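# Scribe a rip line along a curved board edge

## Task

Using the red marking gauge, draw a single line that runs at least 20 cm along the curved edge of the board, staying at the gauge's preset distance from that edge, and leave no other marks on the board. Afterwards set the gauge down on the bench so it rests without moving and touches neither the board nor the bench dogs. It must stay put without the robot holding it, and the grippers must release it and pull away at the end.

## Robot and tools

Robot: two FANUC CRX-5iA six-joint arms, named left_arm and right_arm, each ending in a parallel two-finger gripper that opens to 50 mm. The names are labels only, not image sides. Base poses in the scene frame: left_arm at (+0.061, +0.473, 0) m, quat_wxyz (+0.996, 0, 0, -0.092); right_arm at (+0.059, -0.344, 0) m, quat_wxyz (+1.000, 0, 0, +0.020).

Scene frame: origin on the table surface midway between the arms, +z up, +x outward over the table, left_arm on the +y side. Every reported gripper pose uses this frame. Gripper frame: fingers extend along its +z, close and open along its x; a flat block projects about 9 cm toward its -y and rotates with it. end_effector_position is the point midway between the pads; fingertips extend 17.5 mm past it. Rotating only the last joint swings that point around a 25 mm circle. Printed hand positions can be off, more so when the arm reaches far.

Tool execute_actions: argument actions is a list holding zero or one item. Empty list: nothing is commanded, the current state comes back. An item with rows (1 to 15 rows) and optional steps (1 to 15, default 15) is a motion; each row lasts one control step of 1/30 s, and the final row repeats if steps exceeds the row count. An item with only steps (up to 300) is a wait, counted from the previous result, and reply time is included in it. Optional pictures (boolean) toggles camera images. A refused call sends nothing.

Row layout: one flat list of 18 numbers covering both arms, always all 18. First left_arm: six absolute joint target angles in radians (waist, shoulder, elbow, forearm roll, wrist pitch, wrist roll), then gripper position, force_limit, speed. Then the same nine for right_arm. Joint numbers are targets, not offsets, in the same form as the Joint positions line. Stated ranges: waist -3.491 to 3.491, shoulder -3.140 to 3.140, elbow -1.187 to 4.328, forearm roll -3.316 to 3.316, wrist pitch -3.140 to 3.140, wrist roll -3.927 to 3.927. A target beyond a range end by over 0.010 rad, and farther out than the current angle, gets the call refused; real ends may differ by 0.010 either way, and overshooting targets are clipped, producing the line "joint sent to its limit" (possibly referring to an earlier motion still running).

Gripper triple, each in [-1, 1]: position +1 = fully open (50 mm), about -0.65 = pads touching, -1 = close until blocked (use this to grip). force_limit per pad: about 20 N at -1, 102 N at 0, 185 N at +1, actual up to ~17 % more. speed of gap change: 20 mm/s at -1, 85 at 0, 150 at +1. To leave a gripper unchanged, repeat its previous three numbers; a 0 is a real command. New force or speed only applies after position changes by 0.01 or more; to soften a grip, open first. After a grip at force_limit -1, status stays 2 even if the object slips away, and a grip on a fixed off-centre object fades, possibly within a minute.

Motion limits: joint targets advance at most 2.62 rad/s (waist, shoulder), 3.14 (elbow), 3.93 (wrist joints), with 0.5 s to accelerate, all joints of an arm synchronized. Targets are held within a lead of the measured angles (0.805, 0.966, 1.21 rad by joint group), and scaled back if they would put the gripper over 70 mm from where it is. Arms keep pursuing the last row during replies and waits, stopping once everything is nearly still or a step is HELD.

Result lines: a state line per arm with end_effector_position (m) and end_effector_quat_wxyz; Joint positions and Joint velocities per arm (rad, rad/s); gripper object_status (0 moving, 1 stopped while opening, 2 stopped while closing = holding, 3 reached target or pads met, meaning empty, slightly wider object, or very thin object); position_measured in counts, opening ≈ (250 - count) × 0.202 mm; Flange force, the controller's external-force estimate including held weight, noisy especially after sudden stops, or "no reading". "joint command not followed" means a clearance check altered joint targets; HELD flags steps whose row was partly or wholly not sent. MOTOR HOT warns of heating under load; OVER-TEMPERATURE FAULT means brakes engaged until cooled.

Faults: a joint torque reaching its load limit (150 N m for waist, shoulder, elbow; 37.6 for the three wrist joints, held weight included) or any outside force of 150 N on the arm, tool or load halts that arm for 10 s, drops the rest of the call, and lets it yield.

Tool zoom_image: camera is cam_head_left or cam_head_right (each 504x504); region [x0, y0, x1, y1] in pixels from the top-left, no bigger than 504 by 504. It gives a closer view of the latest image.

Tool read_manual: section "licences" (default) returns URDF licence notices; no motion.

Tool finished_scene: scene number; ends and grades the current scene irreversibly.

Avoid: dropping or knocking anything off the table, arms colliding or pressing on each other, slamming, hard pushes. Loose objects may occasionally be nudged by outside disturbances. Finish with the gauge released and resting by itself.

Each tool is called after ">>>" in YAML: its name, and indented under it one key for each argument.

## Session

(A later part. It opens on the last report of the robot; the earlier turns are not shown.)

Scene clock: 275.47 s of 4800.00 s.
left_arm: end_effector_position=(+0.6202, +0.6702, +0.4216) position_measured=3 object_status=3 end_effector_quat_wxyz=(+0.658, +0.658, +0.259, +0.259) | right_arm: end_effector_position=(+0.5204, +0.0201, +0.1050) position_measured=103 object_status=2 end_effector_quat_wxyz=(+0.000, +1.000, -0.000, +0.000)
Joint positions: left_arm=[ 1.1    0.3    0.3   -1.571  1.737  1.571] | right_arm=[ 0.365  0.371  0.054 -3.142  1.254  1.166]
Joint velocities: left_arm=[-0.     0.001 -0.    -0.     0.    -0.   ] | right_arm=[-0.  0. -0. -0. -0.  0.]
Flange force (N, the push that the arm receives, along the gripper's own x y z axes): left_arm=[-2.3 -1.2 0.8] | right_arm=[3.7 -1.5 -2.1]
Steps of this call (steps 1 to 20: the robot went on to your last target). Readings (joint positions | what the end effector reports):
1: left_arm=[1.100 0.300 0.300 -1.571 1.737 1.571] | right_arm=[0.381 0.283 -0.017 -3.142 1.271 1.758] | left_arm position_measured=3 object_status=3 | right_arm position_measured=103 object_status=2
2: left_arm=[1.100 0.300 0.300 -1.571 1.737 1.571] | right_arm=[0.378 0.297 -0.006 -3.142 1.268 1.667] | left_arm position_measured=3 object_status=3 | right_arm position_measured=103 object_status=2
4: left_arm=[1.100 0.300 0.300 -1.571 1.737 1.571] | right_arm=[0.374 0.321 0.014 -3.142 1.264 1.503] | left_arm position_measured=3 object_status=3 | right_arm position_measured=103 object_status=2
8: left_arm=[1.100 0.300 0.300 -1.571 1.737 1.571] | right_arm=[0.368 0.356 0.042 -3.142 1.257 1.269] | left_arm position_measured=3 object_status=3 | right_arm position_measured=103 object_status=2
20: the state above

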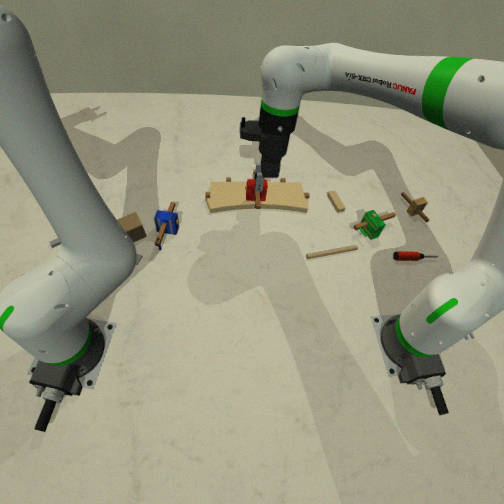

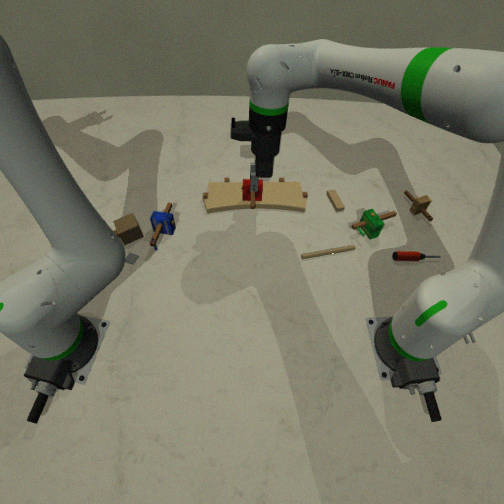

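>>> execute_actions:
  actions:
    - {"rows":[[1.1,0.3,0.3,-1.571,1.737,1.571,1,-0.5,0,0.365,0.3757,0.0455,-3.1416,1.2406,1.166,-1,-0.4,-0.8]],"steps":8}
  pictures: false

>>> execute_actions:
  actions:
    - {"rows":[[1.1,0.3,0.3,-1.571,1.737,1.571,1,-0.5,0,0.365,0.378,0.0413,-3.1416,1.2341,1.166,-1,-0.4,-0.8]],"steps":8}
  pictures: false

Scene clock: 283.97 s of 4800.00 s.
left_arm: end_effector_position=(+0.6202, +0.6702, +0.4216) position_measured=3 object_status=3 end_effector_quat_wxyz=(+0.658, +0.658, +0.259, +0.259) | right_arm: end_effector_position=(+0.5204, +0.0201, +0.0991) position_measured=103 object_status=2 end_effector_quat_wxyz=(-0.000, +1.000, -0.000, +0.000)
Joint positions: left_arm=[ 1.1    0.3    0.3   -1.571  1.737  1.571] | right_arm=[ 0.365  0.376  0.046 -3.142  1.241  1.166]
Joint velocities: left_arm=[-0.002  0.001  0.    -0.    -0.     0.   ] | right_arm=[ 0.     0.001 -0.002  0.    -0.003  0.   ]
Flange force (N, the push that the arm receives, along the gripper's own x y z axes): left_arm=[-1.4 -0.9 0.2] | right_arm=[5.6 -1.5 -2.3]
Steps of this call (steps 1 to 15: the robot went on to your last target; steps 16 to 90: nothing new was sent; then 5.23 s passed at rest; steps 91 to 98: all 8 steps of this action). Readings (joint positions | what the end effector reports):
91: left_arm=[1.100 0.300 0.300 -1.571 1.737 1.571] | right_arm=[0.365 0.371 0.054 -3.142 1.253 1.166] | left_arm position_measured=3 object_status=3 | right_arm position_measured=103 object_status=2
92: left_arm=[1.100 0.300 0.300 -1.571 1.737 1.571] | right_arm=[0.365 0.373 0.051 -3.142 1.249 1.166] | left_arm position_measured=3 object_status=3 | right_arm position_measured=103 object_status=2
94: left_arm=[1.100 0.300 0.300 -1.571 1.737 1.571] | right_arm=[0.365 0.375 0.047 -3.142 1.243 1.166] | left_arm position_measured=3 object_status=3 | right_arm position_measured=103 object_status=2
98: the state above

Scene clock: 284.23 s of 4800.00 s.
left_arm: end_effector_position=(+0.6202, +0.6702, +0.4216) position_measured=3 object_status=3 end_effector_quat_wxyz=(+0.658, +0.658, +0.259, +0.259) | right_arm: end_effector_position=(+0.5203, +0.0201, +0.0960) position_measured=103 object_status=2 end_effector_quat_wxyz=(+0.000, +1.000, -0.000, +0.000)
Joint positions: left_arm=[ 1.1    0.3    0.3   -1.571  1.737  1.571] | right_arm=[ 0.365  0.378  0.041 -3.142  1.234  1.166]
Joint velocities: left_arm=[-0.     0.001 -0.     0.    -0.     0.002] | right_arm=[-0.001  0.001 -0.002  0.001 -0.    -0.001]
Flange force (N, the push that the arm receives, along the gripper's own x y z axes): left_arm=[-2.5 -0.7 0.9] | right_arm=[3.8 -2.0 -2.4]
Steps of this call (steps 1 to 8: all 8 steps of this action). Readings (joint positions | what the end effector reports):
1: left_arm=[1.100 0.300 0.300 -1.571 1.737 1.571] | right_arm=[0.365 0.376 0.045 -3.142 1.240 1.166] | left_arm position_measured=3 object_status=3 | right_arm position_measured=103 object_status=2
2: left_arm=[1.100 0.300 0.300 -1.571 1.737 1.571] | right_arm=[0.365 0.377 0.044 -3.142 1.238 1.166] | left_arm position_measured=3 object_status=3 | right_arm position_measured=103 object_status=2
4: left_arm=[1.100 0.300 0.300 -1.571 1.737 1.571] | right_arm=[0.365 0.378 0.042 -3.142 1.235 1.166] | left_arm position_measured=3 object_status=3 | right_arm position_measured=103 object_status=2
8: the state above

>>> execute_actions:
  actions:
    - {"rows":[[1.1,0.3,0.3,-1.571,1.737,1.571,1,-0.5,0,0.365,0.3795,0.0385,-3.1416,1.2298,1.166,-1,-0.4,-0.8]],"steps":8}
  pictures: false

>>> execute_actions:
  actions:
    - {"rows":[[1.1,0.3,0.3,-1.571,1.737,1.571,1,-0.5,0,0.365,0.3807,0.0364,-3.1416,1.2265,1.166,-1,-0.4,-0.8]],"steps":8}
  pictures: false

>>> execute_actions:
  actions:
    - {"rows":[[1.1,0.3,0.3,-1.571,1.737,1.571,1,-0.5,0,0.365,0.3819,0.0343,-3.1416,1.2232,1.166,-1,-0.4,-0.8]],"steps":8}
  pictures: false

Scene clock: 293.63 s of 4800.00 s.
left_arm: end_effector_position=(+0.6202, +0.6702, +0.4216) position_measured=3 object_status=3 end_effector_quat_wxyz=(+0.658, +0.658, +0.259, +0.259) | right_arm: end_effector_position=(+0.5203, +0.0201, +0.0941) position_measured=103 object_status=2 end_effector_quat_wxyz=(-0.000, +1.000, -0.000, -0.000)
Joint positions: left_arm=[ 1.1    0.3    0.3   -1.571  1.737  1.571] | right_arm=[ 0.365  0.379  0.039 -3.142  1.23   1.166]
Joint velocities: left_arm=[ 0.    -0.001  0.001 -0.     0.     0.   ] | right_arm=[ 0.001  0.    -0.001  0.001 -0.     0.002]
Flange force (N, the push that the arm receives, along the gripper's own x y z axes): left_arm=[-5.1 -1.2 -0.4] | right_arm=[3.0 -0.6 -1.3]
Steps of this call (steps 1 to 15: the robot went on to your last target; steps 16 to 90: nothing new was sent; then 6.13 s passed at rest; steps 91 to 98: all 8 steps of this action). Readings (joint positions | what the end effector reports):
91: left_arm=[1.100 0.300 0.300 -1.571 1.737 1.571] | right_arm=[0.365 0.378 0.041 -3.142 1.234 1.166] | left_arm position_measured=3 object_status=3 | right_arm position_measured=103 object_status=2
92: left_arm=[1.100 0.300 0.300 -1.571 1.737 1.571] | right_arm=[0.365 0.379 0.040 -3.142 1.232 1.166] | left_arm position_measured=3 object_status=3 | right_arm position_measured=103 object_status=2
94: left_arm=[1.100 0.300 0.300 -1.571 1.737 1.571] | right_arm=[0.365 0.379 0.039 -3.142 1.230 1.166] | left_arm position_measured=3 object_status=3 | right_arm position_measured=103 object_status=2
98: the state above

Scene clock: 293.90 s of 4800.00 s.
left_arm: end_effector_position=(+0.6202, +0.6702, +0.4216) position_measured=3 object_status=3 end_effector_quat_wxyz=(+0.658, +0.658, +0.259, +0.259) | right_arm: end_effector_position=(+0.5203, +0.0201, +0.0925) position_measured=103 object_status=2 end_effector_quat_wxyz=(-0.000, +1.000, -0.000, -0.000)
Joint positions: left_arm=[ 1.1    0.3    0.3   -1.571  1.737  1.571] | right_arm=[ 0.365  0.381  0.036 -3.142  1.227  1.166]
Joint velocities: left_arm=[-0.001 -0.     0.001 -0.001 -0.    -0.001] | right_arm=[ 0.     0.    -0.001 -0.    -0.002  0.   ]
Flange force (N, the push that the arm receives, along the gripper's own x y z axes): left_arm=[-1.6 0.0 0.4] | right_arm=[2.6 -0.6 -1.6]
Steps of this call (steps 1 to 8: all 8 steps of this action). Readings (joint positions | what the end effector reports):
1: left_arm=[1.100 0.300 0.300 -1.571 1.737 1.571] | right_arm=[0.365 0.380 0.038 -3.142 1.230 1.166] | left_arm position_measured=3 object_status=3 | right_arm position_measured=103 object_status=2
2: left_arm=[1.100 0.300 0.300 -1.571 1.737 1.571] | right_arm=[0.365 0.380 0.038 -3.142 1.228 1.166] | left_arm position_measured=3 object_status=3 | right_arm position_measured=103 object_status=2
4: left_arm=[1.100 0.300 0.300 -1.571 1.737 1.571] | right_arm=[0.365 0.381 0.037 -3.142 1.227 1.166] | left_arm position_measured=3 object_status=3 | right_arm position_measured=103 object_status=2
8: the state above

Scene clock: 294.17 s of 4800.00 s.
left_arm: end_effector_position=(+0.6202, +0.6702, +0.4216) position_measured=3 object_status=3 end_effector_quat_wxyz=(+0.658, +0.658, +0.259, +0.259) | right_arm: end_effector_position=(+0.5203, +0.0201, +0.0910) position_measured=103 object_status=2 end_effector_quat_wxyz=(-0.000, +1.000, -0.000, -0.000)
Joint positions: left_arm=[ 1.1    0.3    0.3   -1.571  1.737  1.571] | right_arm=[ 0.365  0.382  0.034 -3.142  1.223  1.166]
Joint velocities: left_arm=[ 0.001  0.     0.    -0.     0.    -0.   ] | right_arm=[ 0.     0.001 -0.     0.    -0.001 -0.   ]
Flange force (N, the push that the arm receives, along the gripper's own x y z axes): left_arm=[-2.9 0.1 0.6] | right_arm=[2.5 0.6 -1.2]
Steps of this call (steps 1 to 8: all 8 steps of this action). Readings (joint positions | what the end effector reports):
1: left_arm=[1.100 0.300 0.300 -1.571 1.737 1.571] | right_arm=[0.365 0.381 0.036 -3.142 1.226 1.166] | left_arm position_measured=3 object_status=3 | right_arm position_measured=103 object_status=2
2: left_arm=[1.100 0.300 0.300 -1.571 1.737 1.571] | right_arm=[0.365 0.381 0.035 -3.142 1.225 1.166] | left_arm position_measured=3 object_status=3 | right_arm position_measured=103 object_status=2
4: left_arm=[1.100 0.300 0.300 -1.571 1.737 1.571] | right_arm=[0.365 0.382 0.035 -3.142 1.224 1.166] | left_arm position_measured=3 object_status=3 | right_arm position_measured=103 object_status=2
8: the state above

>>> execute_actions:
  actions:
    - {"rows":[[1.1,0.3,0.3,-1.571,1.737,1.571,1,-0.5,0,0.365,0.3831,0.0322,-3.1416,1.2199,1.166,-1,-0.4,-0.8]],"steps":8}
  pictures: false

>>> execute_actions:
  actions:
    - {"rows":[[1.1,0.3,0.3,-1.571,1.737,1.571,1,-0.5,0,0.365,0.3843,0.0301,-3.1416,1.2166,1.166,-1,-0.4,-0.8]],"steps":8}
  pictures: false

Scene clock: 307.80 s of 4800.00 s.
left_arm: end_effector_position=(+0.6202, +0.6702, +0.4216) position_measured=3 object_status=3 end_effector_quat_wxyz=(+0.658, +0.658, +0.259, +0.259) | right_arm: end_effector_position=(+0.5202, +0.0201, +0.0895) position_measured=103 object_status=2 end_effector_quat_wxyz=(+0.000, +1.000, -0.000, +0.000)
Joint positions: left_arm=[ 1.1    0.3    0.3   -1.571  1.737  1.571] | right_arm=[ 0.365  0.383  0.032 -3.142  1.22   1.166]
Joint velocities: left_arm=[ 0.001  0.001  0.    -0.001  0.    -0.002] | right_arm=[ 0.     0.    -0.    -0.     0.     0.001]
Flange force (N, the push that the arm receives, along the gripper's own x y z axes): left_arm=[-4.0 -0.6 2.3] | right_arm=[4.0 -1.9 -2.2]
Steps of this call (steps 1 to 15: the robot went on to your last target; steps 16 to 90: nothing new was sent; then 10.37 s passed at rest; steps 91 to 98: all 8 steps of this action). Readings (joint positions | what the end effector reports):
91: left_arm=[1.100 0.300 0.300 -1.571 1.737 1.571] | right_arm=[0.365 0.382 0.034 -3.142 1.223 1.166] | left_arm position_measured=3 object_status=3 | right_arm position_measured=103 object_status=2
92: left_arm=[1.100 0.300 0.300 -1.571 1.737 1.571] | right_arm=[0.365 0.382 0.033 -3.142 1.222 1.166] | left_arm position_measured=3 object_status=3 | right_arm position_measured=103 object_status=2
94: left_arm=[1.100 0.300 0.300 -1.571 1.737 1.571] | right_arm=[0.365 0.383 0.033 -3.142 1.220 1.166] | left_arm position_measured=3 object_status=3 | right_arm position_measured=103 object_status=2
98: the state above

Scene clock: 308.07 s of 4800.00 s.
left_arm: end_effector_position=(+0.6202, +0.6702, +0.4216) position_measured=3 object_status=3 end_effector_quat_wxyz=(+0.658, +0.658, +0.259, +0.259) | right_arm: end_effector_position=(+0.5202, +0.0200, +0.0880) position_measured=103 object_status=2 end_effector_quat_wxyz=(+0.000, +1.000, -0.000, +0.000)
Joint positions: left_arm=[ 1.1    0.3    0.3   -1.571  1.737  1.571] | right_arm=[ 0.365  0.384  0.03  -3.142  1.217  1.166]
Joint velocities: left_arm=[-0.001  0.001 -0.001  0.001  0.    -0.001] | right_arm=[-0.     0.    -0.001  0.     0.    -0.   ]
Flange force (N, the push that the arm receives, along the gripper's own x y z axes): left_arm=[-2.3 -0.8 0.5] | right_arm=[2.6 0.6 -1.7]
Steps of this call (steps 1 to 8: all 8 steps of this action). Readings (joint positions | what the end effector reports):
1: left_arm=[1.100 0.300 0.300 -1.571 1.737 1.571] | right_arm=[0.365 0.383 0.032 -3.142 1.220 1.166] | left_arm position_measured=3 object_status=3 | right_arm position_measured=103 object_status=2
2: left_arm=[1.100 0.300 0.300 -1.571 1.737 1.571] | right_arm=[0.365 0.384 0.031 -3.142 1.218 1.166] | left_arm position_measured=3 object_status=3 | right_arm position_measured=103 object_status=2
4: left_arm=[1.100 0.300 0.300 -1.571 1.737 1.571] | right_arm=[0.365 0.384 0.030 -3.142 1.217 1.166] | left_arm position_measured=3 object_status=3 | right_arm position_measured=103 object_status=2
8: the state above

>>> execute_actions:
  actions:
    - {"rows":[[1.1,0.3,0.3,-1.571,1.737,1.571,1,-0.5,0,0.365,0.3855,0.028,-3.1416,1.2133,1.166,-1,-0.4,-0.8]],"steps":8}
  pictures: false

>>> execute_actions:
  actions:
    - {"rows":[[1.1,0.3,0.3,-1.571,1.737,1.571,1,-0.5,0,0.365,0.3867,0.0259,-3.1416,1.21,1.166,-1,-0.4,-0.8]],"steps":8}

>>> zoom_image:
  camera: "cam_head_left"
  region: [200,160,320,220]

Scene clock: 314.67 s of 4800.00 s.
left_arm: end_effector_position=(+0.6202, +0.6702, +0.4216) position_measured=3 object_status=3 end_effector_quat_wxyz=(+0.658, +0.658, +0.259, +0.259) | right_arm: end_effector_position=(+0.5202, +0.0201, +0.0865) position_measured=103 object_status=2 end_effector_quat_wxyz=(-0.000, +1.000, -0.000, -0.000)
Joint positions: left_arm=[ 1.1    0.3    0.3   -1.571  1.737  1.571] | right_arm=[ 0.365  0.385  0.028 -3.142  1.213  1.166]
Joint velocities: left_arm=[ 0.001 -0.002  0.001 -0.001  0.     0.002] | right_arm=[ 0.    -0.    -0.001  0.001 -0.     0.   ]
Flange force (N, the push that the arm receives, along the gripper's own x y z axes): left_arm=[-3.2 -1.9 2.1] | right_arm=[2.8 -0.1 -2.9]
Steps of this call (steps 1 to 15: the robot went on to your last target; steps 16 to 90: nothing new was sent; then 3.33 s passed at rest; steps 91 to 98: all 8 steps of this action). Readings (joint positions | what the end effector reports):
91: left_arm=[1.100 0.300 0.300 -1.571 1.737 1.571] | right_arm=[0.365 0.384 0.030 -3.142 1.216 1.166] | left_arm position_measured=3 object_status=3 | right_arm position_measured=103 object_status=2
92: left_arm=[1.100 0.300 0.300 -1.571 1.737 1.571] | right_arm=[0.365 0.385 0.029 -3.142 1.215 1.166] | left_arm position_measured=3 object_status=3 | right_arm position_measured=103 object_status=2
94: left_arm=[1.100 0.300 0.300 -1.571 1.737 1.571] | right_arm=[0.365 0.385 0.028 -3.142 1.214 1.166] | left_arm position_measured=3 object_status=3 | right_arm position_measured=103 object_status=2
98: the state above

Scene clock: 314.93 s of 4800.00 s.
left_arm: end_effector_position=(+0.6202, +0.6702, +0.4216) position_measured=3 object_status=3 end_effector_quat_wxyz=(+0.658, +0.658, +0.259, +0.259) | right_arm: end_effector_position=(+0.5201, +0.0201, +0.0852) position_measured=103 object_status=2 end_effector_quat_wxyz=(-0.000, +1.000, -0.000, +0.000)
Joint positions: left_arm=[ 1.1    0.3    0.3   -1.571  1.737  1.571] | right_arm=[ 0.365  0.386  0.026 -3.142  1.21   1.166]
Joint velocities: left_arm=[ 0.    -0.     0.001 -0.     0.    -0.002] | right_arm=[-0.     0.005 -0.004  0.     0.001 -0.001]
Flange force (N, the push that the arm receives, along the gripper's own x y z axes): left_arm=[-2.1 -0.4 0.0] | right_arm=[-16.3 33.0 -93.0]
Steps of this call (steps 1 to 8: all 8 steps of this action). Readings (joint positions | what the end effector reports):
1: left_arm=[1.100 0.300 0.300 -1.571 1.737 1.571] | right_arm=[0.365 0.386 0.028 -3.142 1.213 1.166] | left_arm position_measured=3 object_status=3 | right_arm position_measured=103 object_status=2
2: left_arm=[1.100 0.300 0.300 -1.571 1.737 1.571] | right_arm=[0.365 0.386 0.027 -3.142 1.212 1.166] | left_arm position_measured=3 object_status=3 | right_arm position_measured=103 object_status=2
4: left_arm=[1.100 0.300 0.300 -1.571 1.737 1.571] | right_arm=[0.365 0.386 0.026 -3.142 1.211 1.166] | left_arm position_measured=3 object_status=3 | right_arm position_measured=103 object_status=2
8: the state above

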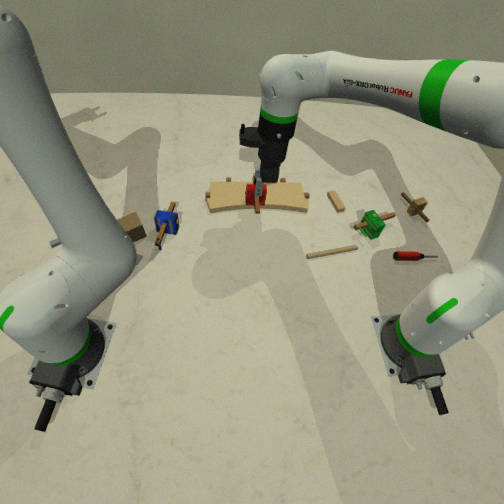

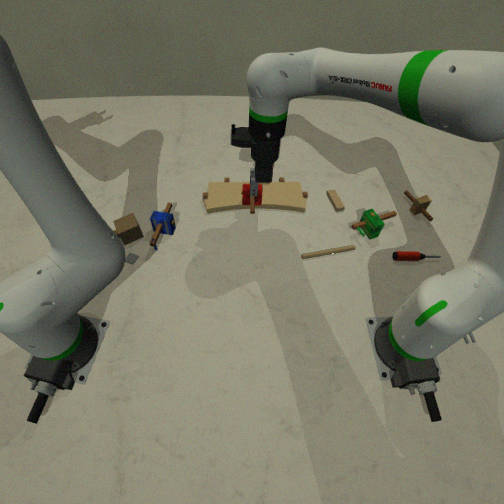

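Region (200, 160, 320, 220) of cam_head_left's 504x504 image, scaled by 4.200, with more detail than that image has.

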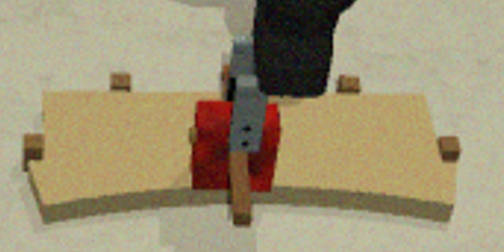

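>>> execute_actions:
  actions:
    - {"rows":[[1.1,0.3,0.3,-1.571,1.737,1.571,1,-0.5,0,0.365,0.3819,0.0343,-3.1416,1.2232,1.166,-1,-0.4,-0.8]],"steps":8}
  pictures: false

>>> execute_actions:
  actions:
    - {"rows":[[1.1,0.3,0.3,-1.571,1.737,1.571,1,-0.5,0,0.3776,0.2997,-0.0784,-3.1416,1.1927,1.2032,-1,-0.4,-0.8]]}
  pictures: false

>>> execute_actions:
  actions:
    - {"rows":[[1.1,0.3,0.3,-1.571,1.737,1.571,1,-0.5,0,0.3776,0.3048,-0.0854,-3.1416,1.1806,1.2032,-1,-0.4,-0.8]],"steps":10}

>>> zoom_image:
  camera: "cam_head_left"
  region: [220,165,300,230]

Scene clock: 340.33 s of 4800.00 s.
left_arm: end_effector_position=(+0.6202, +0.6702, +0.4216) position_measured=3 object_status=3 end_effector_quat_wxyz=(+0.658, +0.658, +0.259, +0.259) | right_arm: end_effector_position=(+0.5203, +0.0200, +0.0908) position_measured=103 object_status=2 end_effector_quat_wxyz=(+0.000, +1.000, +0.000, +0.000)
Joint positions: left_arm=[ 1.1    0.3    0.3   -1.571  1.737  1.571] | right_arm=[ 0.365  0.382  0.034 -3.141  1.223  1.166]
Joint velocities: left_arm=[-0.    -0.001 -0.    -0.    -0.    -0.001] | right_arm=[ 0.    -0.004  0.003 -0.006  0.004 -0.   ]
Flange force (N, the push that the arm receives, along the gripper's own x y z axes): left_arm=[-3.4 -0.3 1.1] | right_arm=[1.8 1.4 -2.7]
Steps of this call (steps 1 to 15: the robot went on to your last target; steps 16 to 90: nothing new was sent; then 22.13 s passed at rest; steps 91 to 98: all 8 steps of this action). Readings (joint positions | what the end effector reports):
91: left_arm=[1.100 0.300 0.300 -1.571 1.737 1.571] | right_arm=[0.365 0.386 0.026 -3.142 1.211 1.166] | left_arm position_measured=3 object_status=3 | right_arm position_measured=103 object_status=2
92: left_arm=[1.100 0.300 0.300 -1.571 1.737 1.571] | right_arm=[0.365 0.386 0.029 -3.141 1.214 1.166] | left_arm position_measured=3 object_status=3 | right_arm position_measured=103 object_status=2
94: left_arm=[1.100 0.300 0.300 -1.571 1.737 1.571] | right_arm=[0.365 0.383 0.033 -3.141 1.221 1.166] | left_arm position_measured=3 object_status=3 | right_arm position_measured=103 object_status=2
98: the state above

Scene clock: 340.83 s of 4800.00 s.
left_arm: end_effector_position=(+0.6202, +0.6702, +0.4216) position_measured=3 object_status=3 end_effector_quat_wxyz=(+0.658, +0.658, +0.259, +0.259) | right_arm: end_effector_position=(+0.4815, +0.0111, +0.0900) position_measured=103 object_status=2 end_effector_quat_wxyz=(+0.000, +1.000, +0.025, -0.000)
Joint positions: left_arm=[ 1.1    0.3    0.3   -1.571  1.737  1.571] | right_arm=[ 0.378  0.3   -0.078 -3.142  1.193  1.203]
Joint velocities: left_arm=[ 0.    -0.001  0.     0.    -0.    -0.001] | right_arm=[ 0.    -0.    -0.001 -0.     0.    -0.001]
Flange force (N, the push that the arm receives, along the gripper's own x y z axes): left_arm=[-1.0 -0.1 0.5] | right_arm=[0.8 1.8 -0.5]
Steps of this call (steps 1 to 15: all 15 steps of this action). Readings (joint positions | what the end effector reports):
1: left_arm=[1.100 0.300 0.300 -1.571 1.737 1.571] | right_arm=[0.365 0.381 0.034 -3.141 1.223 1.166] | left_arm position_measured=3 object_status=3 | right_arm position_measured=103 object_status=2
2: left_arm=[1.100 0.300 0.300 -1.571 1.737 1.571] | right_arm=[0.365 0.377 0.028 -3.142 1.222 1.167] | left_arm position_measured=3 object_status=3 | right_arm position_measured=103 object_status=2
4: left_arm=[1.100 0.300 0.300 -1.571 1.737 1.571] | right_arm=[0.369 0.354 -0.004 -3.142 1.212 1.178] | left_arm position_measured=3 object_status=3 | right_arm position_measured=103 object_status=2
8: left_arm=[1.100 0.300 0.300 -1.571 1.737 1.571] | right_arm=[0.377 0.303 -0.073 -3.142 1.194 1.201] | left_arm position_measured=3 object_status=3 | right_arm position_measured=103 object_status=2
15: the state above

Scene clock: 341.17 s of 4800.00 s.
left_arm: end_effector_position=(+0.6202, +0.6702, +0.4216) position_measured=3 object_status=3 end_effector_quat_wxyz=(+0.658, +0.658, +0.259, +0.259) | right_arm: end_effector_position=(+0.4815, +0.0111, +0.0846) position_measured=103 object_status=2 end_effector_quat_wxyz=(-0.000, +1.000, +0.025, -0.000)
Joint positions: left_arm=[ 1.1    0.3    0.3   -1.571  1.737  1.571] | right_arm=[ 0.378  0.305 -0.085 -3.142  1.181  1.203]
Joint velocities: left_arm=[-0.    -0.    -0.001  0.001 -0.    -0.001] | right_arm=[-0.     0.001 -0.001  0.    -0.002 -0.001]
Flange force (N, the push that the arm receives, along the gripper's own x y z axes): left_arm=[-2.7 -0.4 1.4] | right_arm=[1.5 1.2 -0.8]
Steps of this call (steps 1 to 10: all 10 steps of this action). Readings (joint positions | what the end effector reports):
1: left_arm=[1.100 0.300 0.300 -1.571 1.737 1.571] | right_arm=[0.378 0.300 -0.079 -3.142 1.192 1.203] | left_arm position_measured=3 object_status=3 | right_arm position_measured=103 object_status=2
2: left_arm=[1.100 0.300 0.300 -1.571 1.737 1.571] | right_arm=[0.378 0.301 -0.081 -3.142 1.188 1.203] | left_arm position_measured=3 object_status=3 | right_arm position_measured=103 object_status=2
4: left_arm=[1.100 0.300 0.300 -1.571 1.737 1.571] | right_arm=[0.378 0.304 -0.084 -3.142 1.183 1.203] | left_arm position_measured=3 object_status=3 | right_arm position_measured=103 object_status=2
8: left_arm=[1.100 0.300 0.300 -1.571 1.737 1.571] | right_arm=[0.378 0.305 -0.085 -3.142 1.181 1.203] | left_arm position_measured=3 object_status=3 | right_arm position_measured=103 object_status=2
10: the state above

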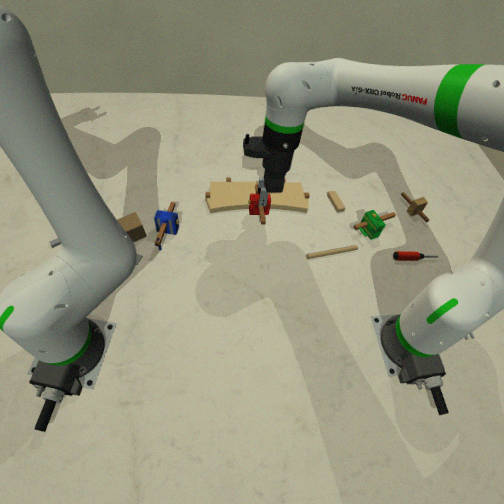

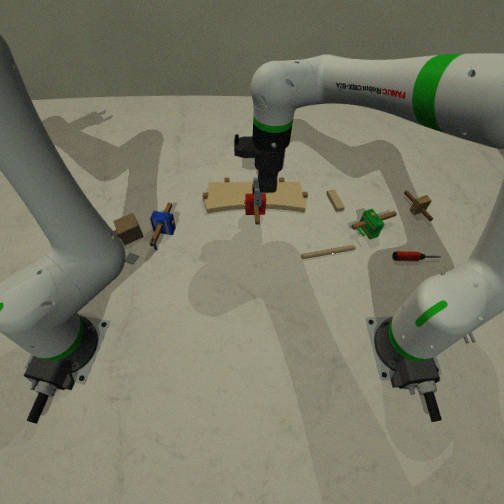

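Region (220, 165, 300, 230) of cam_head_left's 504x504 image, scaled by 6.300, with more detail than that image has; it fills the top 410 rows of this view, and the rest is white.

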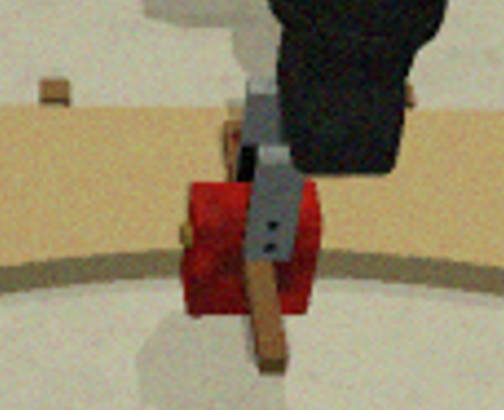

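>>> execute_actions:
  actions:
    - {"rows":[[1.1,0.3,0.3,-1.571,1.737,1.571,1,-0.5,0,0.376,0.311,-0.0838,-3.1416,1.176,1.2048,-1,-0.4,-0.8]],"steps":10}
  pictures: false

>>> execute_actions:
  actions:
    - {"rows":[[1.1,0.3,0.3,-1.571,1.737,1.571,1,-0.5,0,0.3749,0.3137,-0.0802,-3.1416,1.1769,1.2059,-1,-0.4,-0.8]],"steps":10}
  pictures: false

>>> execute_actions:
  actions:
    - {"rows":[[1.1,0.3,0.3,-1.571,1.737,1.571,1,-0.5,0,0.3737,0.3165,-0.0766,-3.1416,1.1777,1.2071,-1,-0.4,-0.8]],"steps":10}
  pictures: false

Scene clock: 353.13 s of 4800.00 s.
left_arm: end_effector_position=(+0.6202, +0.6702, +0.4216) position_measured=3 object_status=3 end_effector_quat_wxyz=(+0.658, +0.658, +0.259, +0.259) | right_arm: end_effector_position=(+0.4835, +0.0112, +0.0820) position_measured=103 object_status=2 end_effector_quat_wxyz=(-0.000, +1.000, +0.025, +0.000)
Joint positions: left_arm=[ 1.1    0.3    0.3   -1.571  1.737  1.571] | right_arm=[ 0.376  0.311 -0.084 -3.142  1.176  1.205]
Joint velocities: left_arm=[-0.001  0.002 -0.     0.     0.     0.001] | right_arm=[-0.001  0.001 -0.     0.    -0.    -0.   ]
Flange force (N, the push that the arm receives, along the gripper's own x y z axes): left_arm=[-5.1 -1.1 1.5] | right_arm=[-3.3 0.6 -30.2]
Steps of this call (steps 1 to 15: the robot went on to your last target; steps 16 to 90: nothing new was sent; then 8.63 s passed at rest; steps 91 to 100: all 10 steps of this action). Readings (joint positions | what the end effector reports):
91: left_arm=[1.100 0.300 0.300 -1.571 1.737 1.571] | right_arm=[0.378 0.305 -0.085 -3.142 1.180 1.203] | left_arm position_measured=3 object_status=3 | right_arm position_measured=103 object_status=2
92: left_arm=[1.100 0.300 0.300 -1.571 1.737 1.571] | right_arm=[0.378 0.307 -0.085 -3.142 1.179 1.204] | left_arm position_measured=3 object_status=3 | right_arm position_measured=103 object_status=2
94: left_arm=[1.100 0.300 0.300 -1.571 1.737 1.571] | right_arm=[0.377 0.310 -0.084 -3.142 1.177 1.205] | left_arm position_measured=3 object_status=3 | right_arm position_measured=103 object_status=2
98: left_arm=[1.100 0.300 0.300 -1.571 1.737 1.571] | right_arm=[0.376 0.311 -0.084 -3.142 1.176 1.205] | left_arm position_measured=3 object_status=3 | right_arm position_measured=103 object_status=2
100: the state above

Scene clock: 353.47 s of 4800.00 s.
left_arm: end_effector_position=(+0.6202, +0.6702, +0.4216) position_measured=3 object_status=3 end_effector_quat_wxyz=(+0.658, +0.658, +0.259, +0.259) | right_arm: end_effector_position=(+0.4850, +0.0111, +0.0820) position_measured=103 object_status=2 end_effector_quat_wxyz=(-0.000, +1.000, +0.025, +0.000)
Joint positions: left_arm=[ 1.1    0.3    0.3   -1.571  1.737  1.571] | right_arm=[ 0.375  0.314 -0.08  -3.142  1.177  1.206]
Joint velocities: left_arm=[-0.001  0.    -0.     0.    -0.     0.002] | right_arm=[-0.001  0.001  0.     0.001  0.001 -0.001]
Flange force (N, the push that the arm receives, along the gripper's own x y z axes): left_arm=[-5.5 -0.4 2.3] | right_arm=[-2.7 -0.7 -30.2]
Steps of this call (steps 1 to 10: all 10 steps of this action). Readings (joint positions | what the end effector reports):
1: left_arm=[1.100 0.300 0.300 -1.571 1.737 1.571] | right_arm=[0.376 0.311 -0.083 -3.142 1.176 1.205] | left_arm position_measured=3 object_status=3 | right_arm position_measured=103 object_status=2
2: left_arm=[1.100 0.300 0.300 -1.571 1.737 1.571] | right_arm=[0.376 0.312 -0.082 -3.142 1.176 1.205] | left_arm position_measured=3 object_status=3 | right_arm position_measured=103 object_status=2
4: left_arm=[1.100 0.300 0.300 -1.571 1.737 1.571] | right_arm=[0.375 0.313 -0.081 -3.142 1.176 1.206] | left_arm position_measured=3 object_status=3 | right_arm position_measured=103 object_status=2
8: left_arm=[1.100 0.300 0.300 -1.571 1.737 1.571] | right_arm=[0.375 0.314 -0.080 -3.142 1.177 1.206] | left_arm position_measured=3 object_status=3 | right_arm position_measured=103 object_status=2
10: the state above

Scene clock: 353.80 s of 4800.00 s.
left_arm: end_effector_position=(+0.6202, +0.6702, +0.4216) position_measured=3 object_status=3 end_effector_quat_wxyz=(+0.658, +0.658, +0.259, +0.259) | right_arm: end_effector_position=(+0.4865, +0.0111, +0.0819) position_measured=103 object_status=2 end_effector_quat_wxyz=(+0.000, +1.000, +0.025, +0.000)
Joint positions: left_arm=[ 1.1    0.3    0.3   -1.571  1.737  1.571] | right_arm=[ 0.374  0.316 -0.077 -3.142  1.178  1.207]
Joint velocities: left_arm=[ 0.     0.001 -0.     0.    -0.    -0.001] | right_arm=[ 0.001  0.     0.    -0.001  0.001 -0.   ]
Flange force (N, the push that the arm receives, along the gripper's own x y z axes): left_arm=[-1.5 0.5 0.8] | right_arm=[-4.9 -0.7 -32.9]
Steps of this call (steps 1 to 10: all 10 steps of this action). Readings (joint positions | what the end effector reports):
1: left_arm=[1.100 0.300 0.300 -1.571 1.737 1.571] | right_arm=[0.375 0.314 -0.080 -3.142 1.177 1.206] | left_arm position_measured=3 object_status=3 | right_arm position_measured=103 object_status=2
2: left_arm=[1.100 0.300 0.300 -1.571 1.737 1.571] | right_arm=[0.374 0.315 -0.079 -3.142 1.177 1.206] | left_arm position_measured=3 object_status=3 | right_arm position_measured=103 object_status=2
4: left_arm=[1.100 0.300 0.300 -1.571 1.737 1.571] | right_arm=[0.374 0.316 -0.077 -3.142 1.178 1.207] | left_arm position_measured=3 object_status=3 | right_arm position_measured=103 object_status=2
8: left_arm=[1.100 0.300 0.300 -1.571 1.737 1.571] | right_arm=[0.374 0.316 -0.077 -3.142 1.178 1.207] | left_arm position_measured=3 object_status=3 | right_arm position_measured=103 object_status=2
10: the state above

>>> execute_actions:
  actions:
    - {"rows":[[1.1,0.3,0.3,-1.571,1.737,1.571,1,-0.5,0,0.3737,0.3089,-0.0664,-3.1416,1.1955,1.2071,-1,-0.4,-0.8]],"steps":8}
  pictures: false

>>> execute_actions:
  actions:
    - {"rows":[[1.1,0.3,0.3,-1.571,1.737,1.571,1,-0.5,0,0.3737,0.28,-0.03,-3.1416,1.2608,2.5,-1,-0.4,-0.8]]}
  pictures: false

>>> execute_actions:
  actions:
    - {"steps":15}

>>> zoom_image:
  camera: "cam_head_left"
  region: [220,165,300,230]

Scene clock: 363.10 s of 4800.00 s.
left_arm: end_effector_position=(+0.6202, +0.6702, +0.4216) position_measured=3 object_status=3 end_effector_quat_wxyz=(+0.658, +0.658, +0.259, +0.259) | right_arm: end_effector_position=(+0.4864, +0.0110, +0.0898) position_measured=103 object_status=2 end_effector_quat_wxyz=(+0.000, +1.000, +0.025, -0.000)
Joint positions: left_arm=[ 1.1    0.3    0.3   -1.571  1.737  1.571] | right_arm=[ 0.374  0.309 -0.067 -3.142  1.195  1.207]
Joint velocities: left_arm=[-0.001  0.    -0.    -0.    -0.    -0.   ] | right_arm=[ 0.    -0.003  0.003 -0.     0.004 -0.   ]
Flange force (N, the push that the arm receives, along the gripper's own x y z axes): left_arm=[-3.0 -0.3 1.1] | right_arm=[0.9 1.6 -2.6]
Steps of this call (steps 1 to 15: the robot went on to your last target; steps 16 to 90: nothing new was sent; then 6.03 s passed at rest; steps 91 to 98: all 8 steps of this action). Readings (joint positions | what the end effector reports):
91: left_arm=[1.100 0.300 0.300 -1.571 1.737 1.571] | right_arm=[0.374 0.316 -0.076 -3.142 1.178 1.207] | left_arm position_measured=3 object_status=3 | right_arm position_measured=103 object_status=2
92: left_arm=[1.100 0.300 0.300 -1.571 1.737 1.571] | right_arm=[0.374 0.315 -0.073 -3.142 1.184 1.207] | left_arm position_measured=3 object_status=3 | right_arm position_measured=103 object_status=2
94: left_arm=[1.100 0.300 0.300 -1.571 1.737 1.571] | right_arm=[0.374 0.311 -0.068 -3.142 1.192 1.207] | left_arm position_measured=3 object_status=3 | right_arm position_measured=103 object_status=2
98: the state above

Scene clock: 363.60 s of 4800.00 s.
left_arm: end_effector_position=(+0.6202, +0.6702, +0.4216) position_measured=3 object_status=3 end_effector_quat_wxyz=(+0.658, +0.658, +0.259, +0.259) | right_arm: end_effector_position=(+0.4671, +0.0012, +0.1103) position_measured=103 object_status=2 end_effector_quat_wxyz=(-0.000, +0.901, +0.435, +0.000)
Joint positions: left_arm=[ 1.1    0.3    0.3   -1.571  1.737  1.571] | right_arm=[ 0.374  0.289 -0.042 -3.142  1.24   2.057]
Joint velocities: left_arm=[ 0.     0.     0.001 -0.001  0.    -0.002] | right_arm=[-0.    -0.054  0.067 -0.     0.12   2.575]
Flange force (N, the push that the arm receives, along the gripper's own x y z axes): left_arm=[-2.0 -0.8 2.1] | right_arm=[2.8 2.7 -4.4]
Steps of this call (steps 1 to 15: all 15 steps of this action). Readings (joint positions | what the end effector reports):
1: left_arm=[1.100 0.300 0.300 -1.571 1.737 1.571] | right_arm=[0.374 0.309 -0.066 -3.142 1.195 1.208] | left_arm position_measured=3 object_status=3 | right_arm position_measured=103 object_status=2
2: left_arm=[1.100 0.300 0.300 -1.571 1.737 1.571] | right_arm=[0.374 0.309 -0.066 -3.142 1.196 1.215] | left_arm position_measured=3 object_status=3 | right_arm position_measured=103 object_status=2
4: left_arm=[1.100 0.300 0.300 -1.571 1.737 1.571] | right_arm=[0.374 0.308 -0.065 -3.142 1.198 1.255] | left_arm position_measured=3 object_status=3 | right_arm position_measured=103 object_status=2
8: left_arm=[1.100 0.300 0.300 -1.571 1.737 1.571] | right_arm=[0.374 0.303 -0.059 -3.142 1.209 1.439] | left_arm position_measured=3 object_status=3 | right_arm position_measured=103 object_status=2
15: the state above

Scene clock: 364.10 s of 4800.00 s.
left_arm: end_effector_position=(+0.6202, +0.6702, +0.4216) position_measured=3 object_status=3 end_effector_quat_wxyz=(+0.658, +0.658, +0.259, +0.259) | right_arm: end_effector_position=(+0.4616, -0.0091, +0.1199) position_measured=103 object_status=2 end_effector_quat_wxyz=(-0.000, +0.783, +0.622, -0.000)
Joint positions: left_arm=[ 1.1    0.3    0.3   -1.571  1.737  1.571] | right_arm=[ 0.374  0.28  -0.03  -3.142  1.261  2.5  ]
Joint velocities: left_arm=[ 0.    -0.001 -0.    -0.    -0.     0.002] | right_arm=[ 0.  0. -0. -0.  0.  0.]
Flange force (N, the push that the arm receives, along the gripper's own x y z axes): left_arm=[-1.9 0.3 1.5] | right_arm=[0.8 2.3 -1.5]
Steps of this call (steps 1 to 15: the robot went on to your last target). Readings (joint positions | what the end effector reports):
1: left_arm=[1.100 0.300 0.300 -1.571 1.737 1.571] | right_arm=[0.374 0.287 -0.039 -3.142 1.244 2.140] | left_arm position_measured=3 object_status=3 | right_arm position_measured=103 object_status=2
2: left_arm=[1.100 0.300 0.300 -1.571 1.737 1.571] | right_arm=[0.374 0.286 -0.037 -3.142 1.247 2.215] | left_arm position_measured=3 object_status=3 | right_arm position_measured=103 object_status=2
4: left_arm=[1.100 0.300 0.300 -1.571 1.737 1.571] | right_arm=[0.374 0.283 -0.034 -3.142 1.253 2.338] | left_arm position_measured=3 object_status=3 | right_arm position_measured=103 object_status=2
8: left_arm=[1.100 0.300 0.300 -1.571 1.737 1.571] | right_arm=[0.374 0.280 -0.031 -3.142 1.260 2.480] | left_arm position_measured=3 object_status=3 | right_arm position_measured=103 object_status=2
15: the state above

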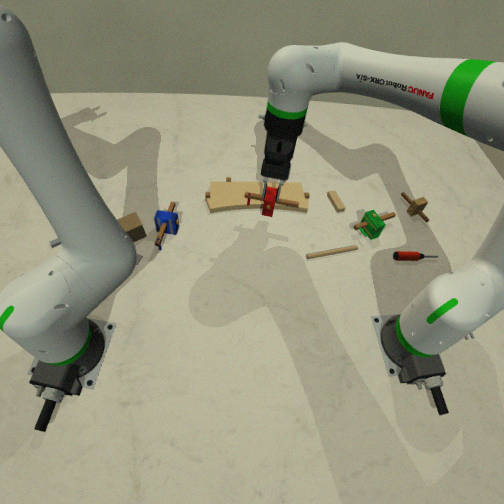

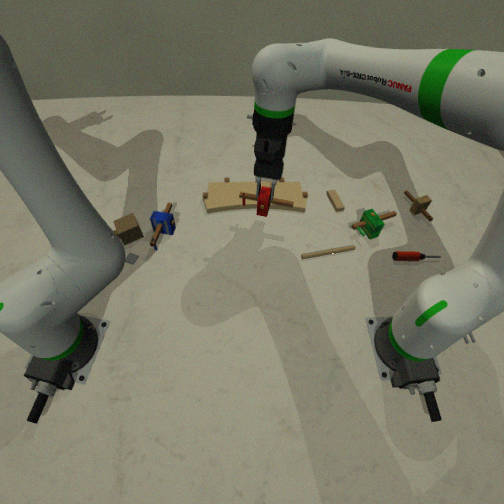

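Region (220, 165, 300, 230) of cam_head_left's 504x504 image, scaled by 6.300, with more detail than that image has; it fills the top 410 rows of this view, and the rest is white.

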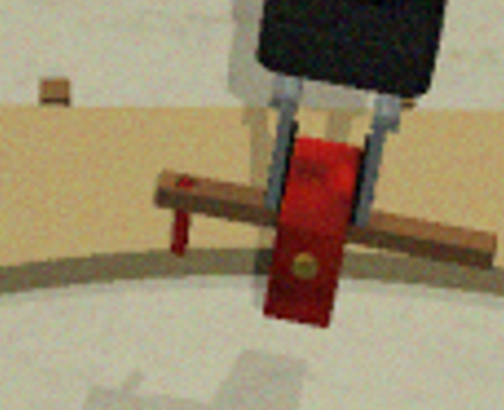

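>>> execute_actions:
  actions:
    - {"rows":[[1.1,0.3,0.3,-1.571,1.737,1.571,1,-0.5,0,0.43,0.133,-0.22,-3.1416,1.218,2.5,-1,-0.4,-0.8]]}

>>> zoom_image:
  camera: "cam_head_left"
  region: [220,165,300,230]

Scene clock: 375.10 s of 4800.00 s.
left_arm: end_effector_position=(+0.6202, +0.6702, +0.4216) position_measured=3 object_status=3 end_effector_quat_wxyz=(+0.658, +0.658, +0.259, +0.259) | right_arm: end_effector_position=(+0.3842, -0.0164, +0.1147) position_measured=103 object_status=2 end_effector_quat_wxyz=(-0.000, +0.765, +0.644, -0.000)
Joint positions: left_arm=[ 1.1    0.3    0.3   -1.571  1.737  1.571] | right_arm=[ 0.43   0.133 -0.22  -3.142  1.218  2.5  ]
Joint velocities: left_arm=[ 0.001  0.001 -0.001  0.    -0.     0.001] | right_arm=[ 0.001 -0.002 -0.003 -0.    -0.001  0.   ]
Flange force (N, the push that the arm receives, along the gripper's own x y z axes): left_arm=[-3.1 -0.2 0.8] | right_arm=[-4.3 -0.7 -0.5]
Steps of this call (steps 1 to 15: the robot went on to your last target; steps 16 to 90: nothing new was sent; then 7.50 s passed at rest; steps 91 to 105: all 15 steps of this action). Readings (joint positions | what the end effector reports):
91: left_arm=[1.100 0.300 0.300 -1.571 1.737 1.571] | right_arm=[0.374 0.279 -0.031 -3.142 1.261 2.500] | left_arm position_measured=3 object_status=3 | right_arm position_measured=103 object_status=2
92: left_arm=[1.100 0.300 0.300 -1.571 1.737 1.571] | right_arm=[0.375 0.275 -0.036 -3.142 1.260 2.500] | left_arm position_measured=3 object_status=3 | right_arm position_measured=103 object_status=2
94: left_arm=[1.100 0.300 0.300 -1.571 1.737 1.571] | right_arm=[0.385 0.250 -0.068 -3.142 1.253 2.500] | left_arm position_measured=3 object_status=3 | right_arm position_measured=103 object_status=2
98: left_arm=[1.100 0.300 0.300 -1.571 1.737 1.571] | right_arm=[0.419 0.162 -0.182 -3.142 1.227 2.500] | left_arm position_measured=3 object_status=3 | right_arm position_measured=103 object_status=2
105: the state above

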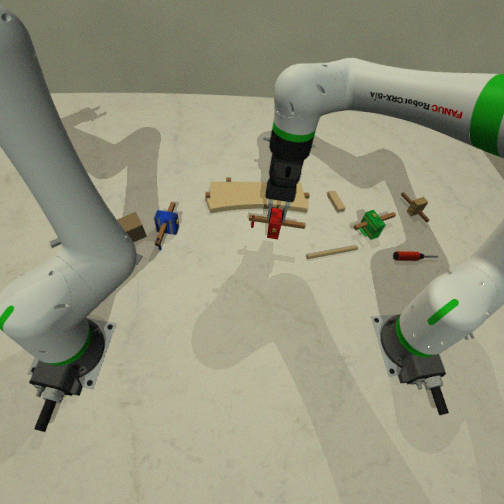

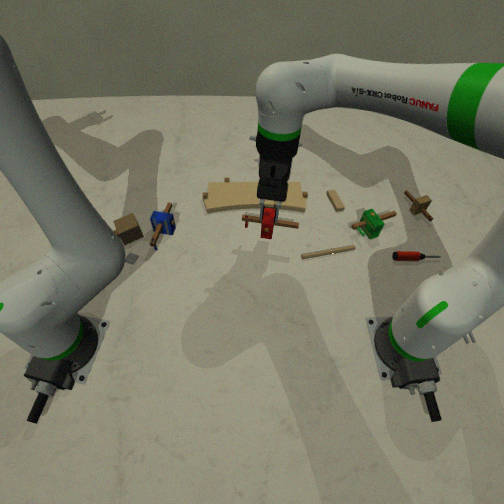

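Region (220, 165, 300, 230) of cam_head_left's 504x504 image, scaled by 6.300, with more detail than that image has; it fills the top 410 rows of this view, and the rest is white.

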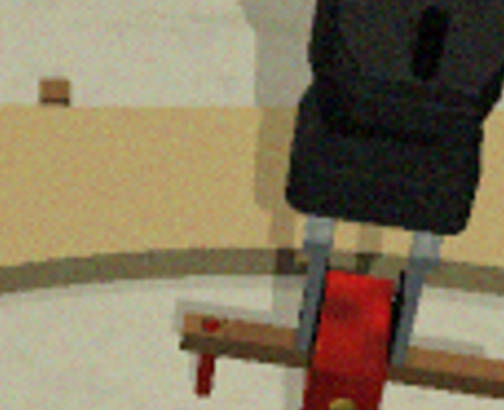

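>>> execute_actions:
  actions:
    - {"rows":[[1.1,0.3,0.3,-1.571,1.737,1.571,1,-0.5,0,0.3905,0.2693,-0.1182,-3.1416,1.1833,1.1903,-1,-0.4,-0.8]]}
  pictures: false

>>> execute_actions:
  actions:
    - {"steps":15}
  pictures: false

>>> execute_actions:
  actions:
    - {"rows":[[1.1,0.3,0.3,-1.571,1.737,1.571,1,-0.5,0,0.3905,0.2771,-0.1284,-3.1416,1.1653,1.1903,-1,-0.4,-0.8]],"steps":10}

>>> zoom_image:
  camera: "cam_head_left"
  region: [230,175,290,230]

Scene clock: 392.60 s of 4800.00 s.
left_arm: end_effector_position=(+0.6202, +0.6702, +0.4216) position_measured=3 object_status=3 end_effector_quat_wxyz=(+0.658, +0.658, +0.259, +0.259) | right_arm: end_effector_position=(+0.4346, +0.0060, +0.0988) position_measured=103 object_status=2 end_effector_quat_wxyz=(+0.000, +0.966, +0.258, -0.000)
Joint positions: left_arm=[ 1.1    0.3    0.3   -1.571  1.737  1.571] | right_arm=[ 0.404  0.224 -0.152 -3.142  1.195  1.649]
Joint velocities: left_arm=[-0.001  0.001 -0.001  0.     0.     0.001] | right_arm=[-0.076  0.259  0.194 -0.    -0.065 -2.607]
Flange force (N, the push that the arm receives, along the gripper's own x y z axes): left_arm=[-1.9 -0.9 1.3] | right_arm=[5.5 2.4 1.8]
Steps of this call (steps 1 to 15: the robot went on to your last target; steps 16 to 90: nothing new was sent; then 14.00 s passed at rest; steps 91 to 105: all 15 steps of this action). Readings (joint positions | what the end effector reports):
91: left_arm=[1.100 0.300 0.300 -1.571 1.737 1.571] | right_arm=[0.430 0.133 -0.220 -3.142 1.218 2.500] | left_arm position_measured=3 object_status=3 | right_arm position_measured=103 object_status=2
92: left_arm=[1.100 0.300 0.300 -1.571 1.737 1.571] | right_arm=[0.430 0.133 -0.220 -3.142 1.218 2.493] | left_arm position_measured=3 object_status=3 | right_arm position_measured=103 object_status=2
94: left_arm=[1.100 0.300 0.300 -1.571 1.737 1.571] | right_arm=[0.429 0.138 -0.216 -3.142 1.217 2.452] | left_arm position_measured=3 object_status=3 | right_arm position_measured=103 object_status=2
98: left_arm=[1.100 0.300 0.300 -1.571 1.737 1.571] | right_arm=[0.423 0.159 -0.201 -3.142 1.211 2.268] | left_arm position_measured=3 object_status=3 | right_arm position_measured=103 object_status=2
105: the state above

Scene clock: 393.10 s of 4800.00 s.
left_arm: end_effector_position=(+0.6202, +0.6702, +0.4216) position_measured=3 object_status=3 end_effector_quat_wxyz=(+0.658, +0.658, +0.259, +0.259) | right_arm: end_effector_position=(+0.4649, +0.0109, +0.0897) position_measured=103 object_status=2 end_effector_quat_wxyz=(-0.000, +1.000, +0.025, +0.000)
Joint positions: left_arm=[ 1.1    0.3    0.3   -1.571  1.737  1.571] | right_arm=[ 0.391  0.269 -0.118 -3.142  1.183  1.19 ]
Joint velocities: left_arm=[ 0.  0. -0.  0. -0. -0.] | right_arm=[0.    0.001 0.    0.    0.001 0.001]
Flange force (N, the push that the arm receives, along the gripper's own x y z axes): left_arm=[-3.0 -0.9 1.1] | right_arm=[1.9 0.5 -1.4]
Steps of this call (steps 1 to 15: the robot went on to your last target). Readings (joint positions | what the end effector reports):
1: left_arm=[1.100 0.300 0.300 -1.571 1.737 1.571] | right_arm=[0.401 0.232 -0.146 -3.142 1.193 1.565] | left_arm position_measured=3 object_status=3 | right_arm position_measured=103 object_status=2
2: left_arm=[1.100 0.300 0.300 -1.571 1.737 1.571] | right_arm=[0.399 0.240 -0.140 -3.142 1.191 1.489] | left_arm position_measured=3 object_status=3 | right_arm position_measured=103 object_status=2
4: left_arm=[1.100 0.300 0.300 -1.571 1.737 1.571] | right_arm=[0.395 0.252 -0.131 -3.142 1.188 1.362] | left_arm position_measured=3 object_status=3 | right_arm position_measured=103 object_status=2
8: left_arm=[1.100 0.300 0.300 -1.571 1.737 1.571] | right_arm=[0.391 0.267 -0.120 -3.142 1.184 1.214] | left_arm position_measured=3 object_status=3 | right_arm position_measured=103 object_status=2
15: the state above

Scene clock: 393.43 s of 4800.00 s.
left_arm: end_effector_position=(+0.6202, +0.6702, +0.4216) position_measured=3 object_status=3 end_effector_quat_wxyz=(+0.658, +0.658, +0.259, +0.259) | right_arm: end_effector_position=(+0.4650, +0.0109, +0.0819) position_measured=103 object_status=2 end_effector_quat_wxyz=(-0.000, +1.000, +0.025, +0.000)
Joint positions: left_arm=[ 1.1    0.3    0.3   -1.571  1.737  1.571] | right_arm=[ 0.39   0.277 -0.128 -3.142  1.165  1.19 ]
Joint velocities: left_arm=[-0.001 -0.001 -0.     0.     0.     0.   ] | right_arm=[-0.     0.002 -0.002  0.001 -0.001 -0.002]
Flange force (N, the push that the arm receives, along the gripper's own x y z axes): left_arm=[-4.8 -1.1 0.6] | right_arm=[-6.4 4.0 -32.5]
Steps of this call (steps 1 to 10: all 10 steps of this action). Readings (joint positions | what the end effector reports):
1: left_arm=[1.100 0.300 0.300 -1.571 1.737 1.571] | right_arm=[0.391 0.270 -0.118 -3.142 1.183 1.190] | left_arm position_measured=3 object_status=3 | right_arm position_measured=103 object_status=2
2: left_arm=[1.100 0.300 0.300 -1.571 1.737 1.571] | right_arm=[0.391 0.272 -0.121 -3.142 1.177 1.190] | left_arm position_measured=3 object_status=3 | right_arm position_measured=103 object_status=2
4: left_arm=[1.100 0.300 0.300 -1.571 1.737 1.571] | right_arm=[0.390 0.276 -0.127 -3.142 1.168 1.190] | left_arm position_measured=3 object_status=3 | right_arm position_measured=103 object_status=2
8: left_arm=[1.100 0.300 0.300 -1.571 1.737 1.571] | right_arm=[0.390 0.277 -0.128 -3.142 1.166 1.190] | left_arm position_measured=3 object_status=3 | right_arm position_measured=103 object_status=2
10: the state above

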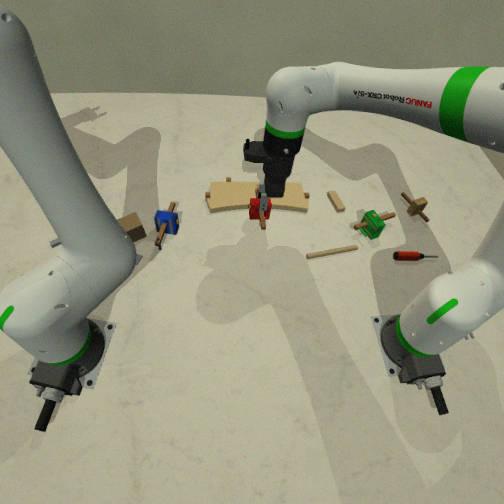

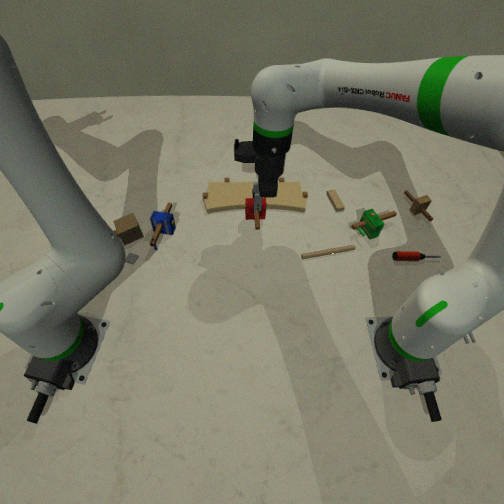

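Region (230, 175, 290, 230) of cam_head_left's 504x504 image, scaled by 8.400, with more detail than that image has; it fills the top 462 rows of this view, and the rest is white.

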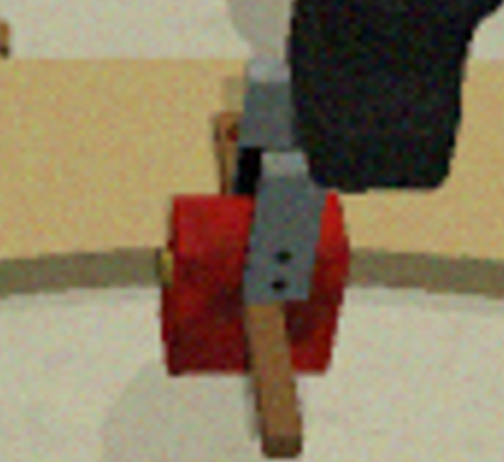

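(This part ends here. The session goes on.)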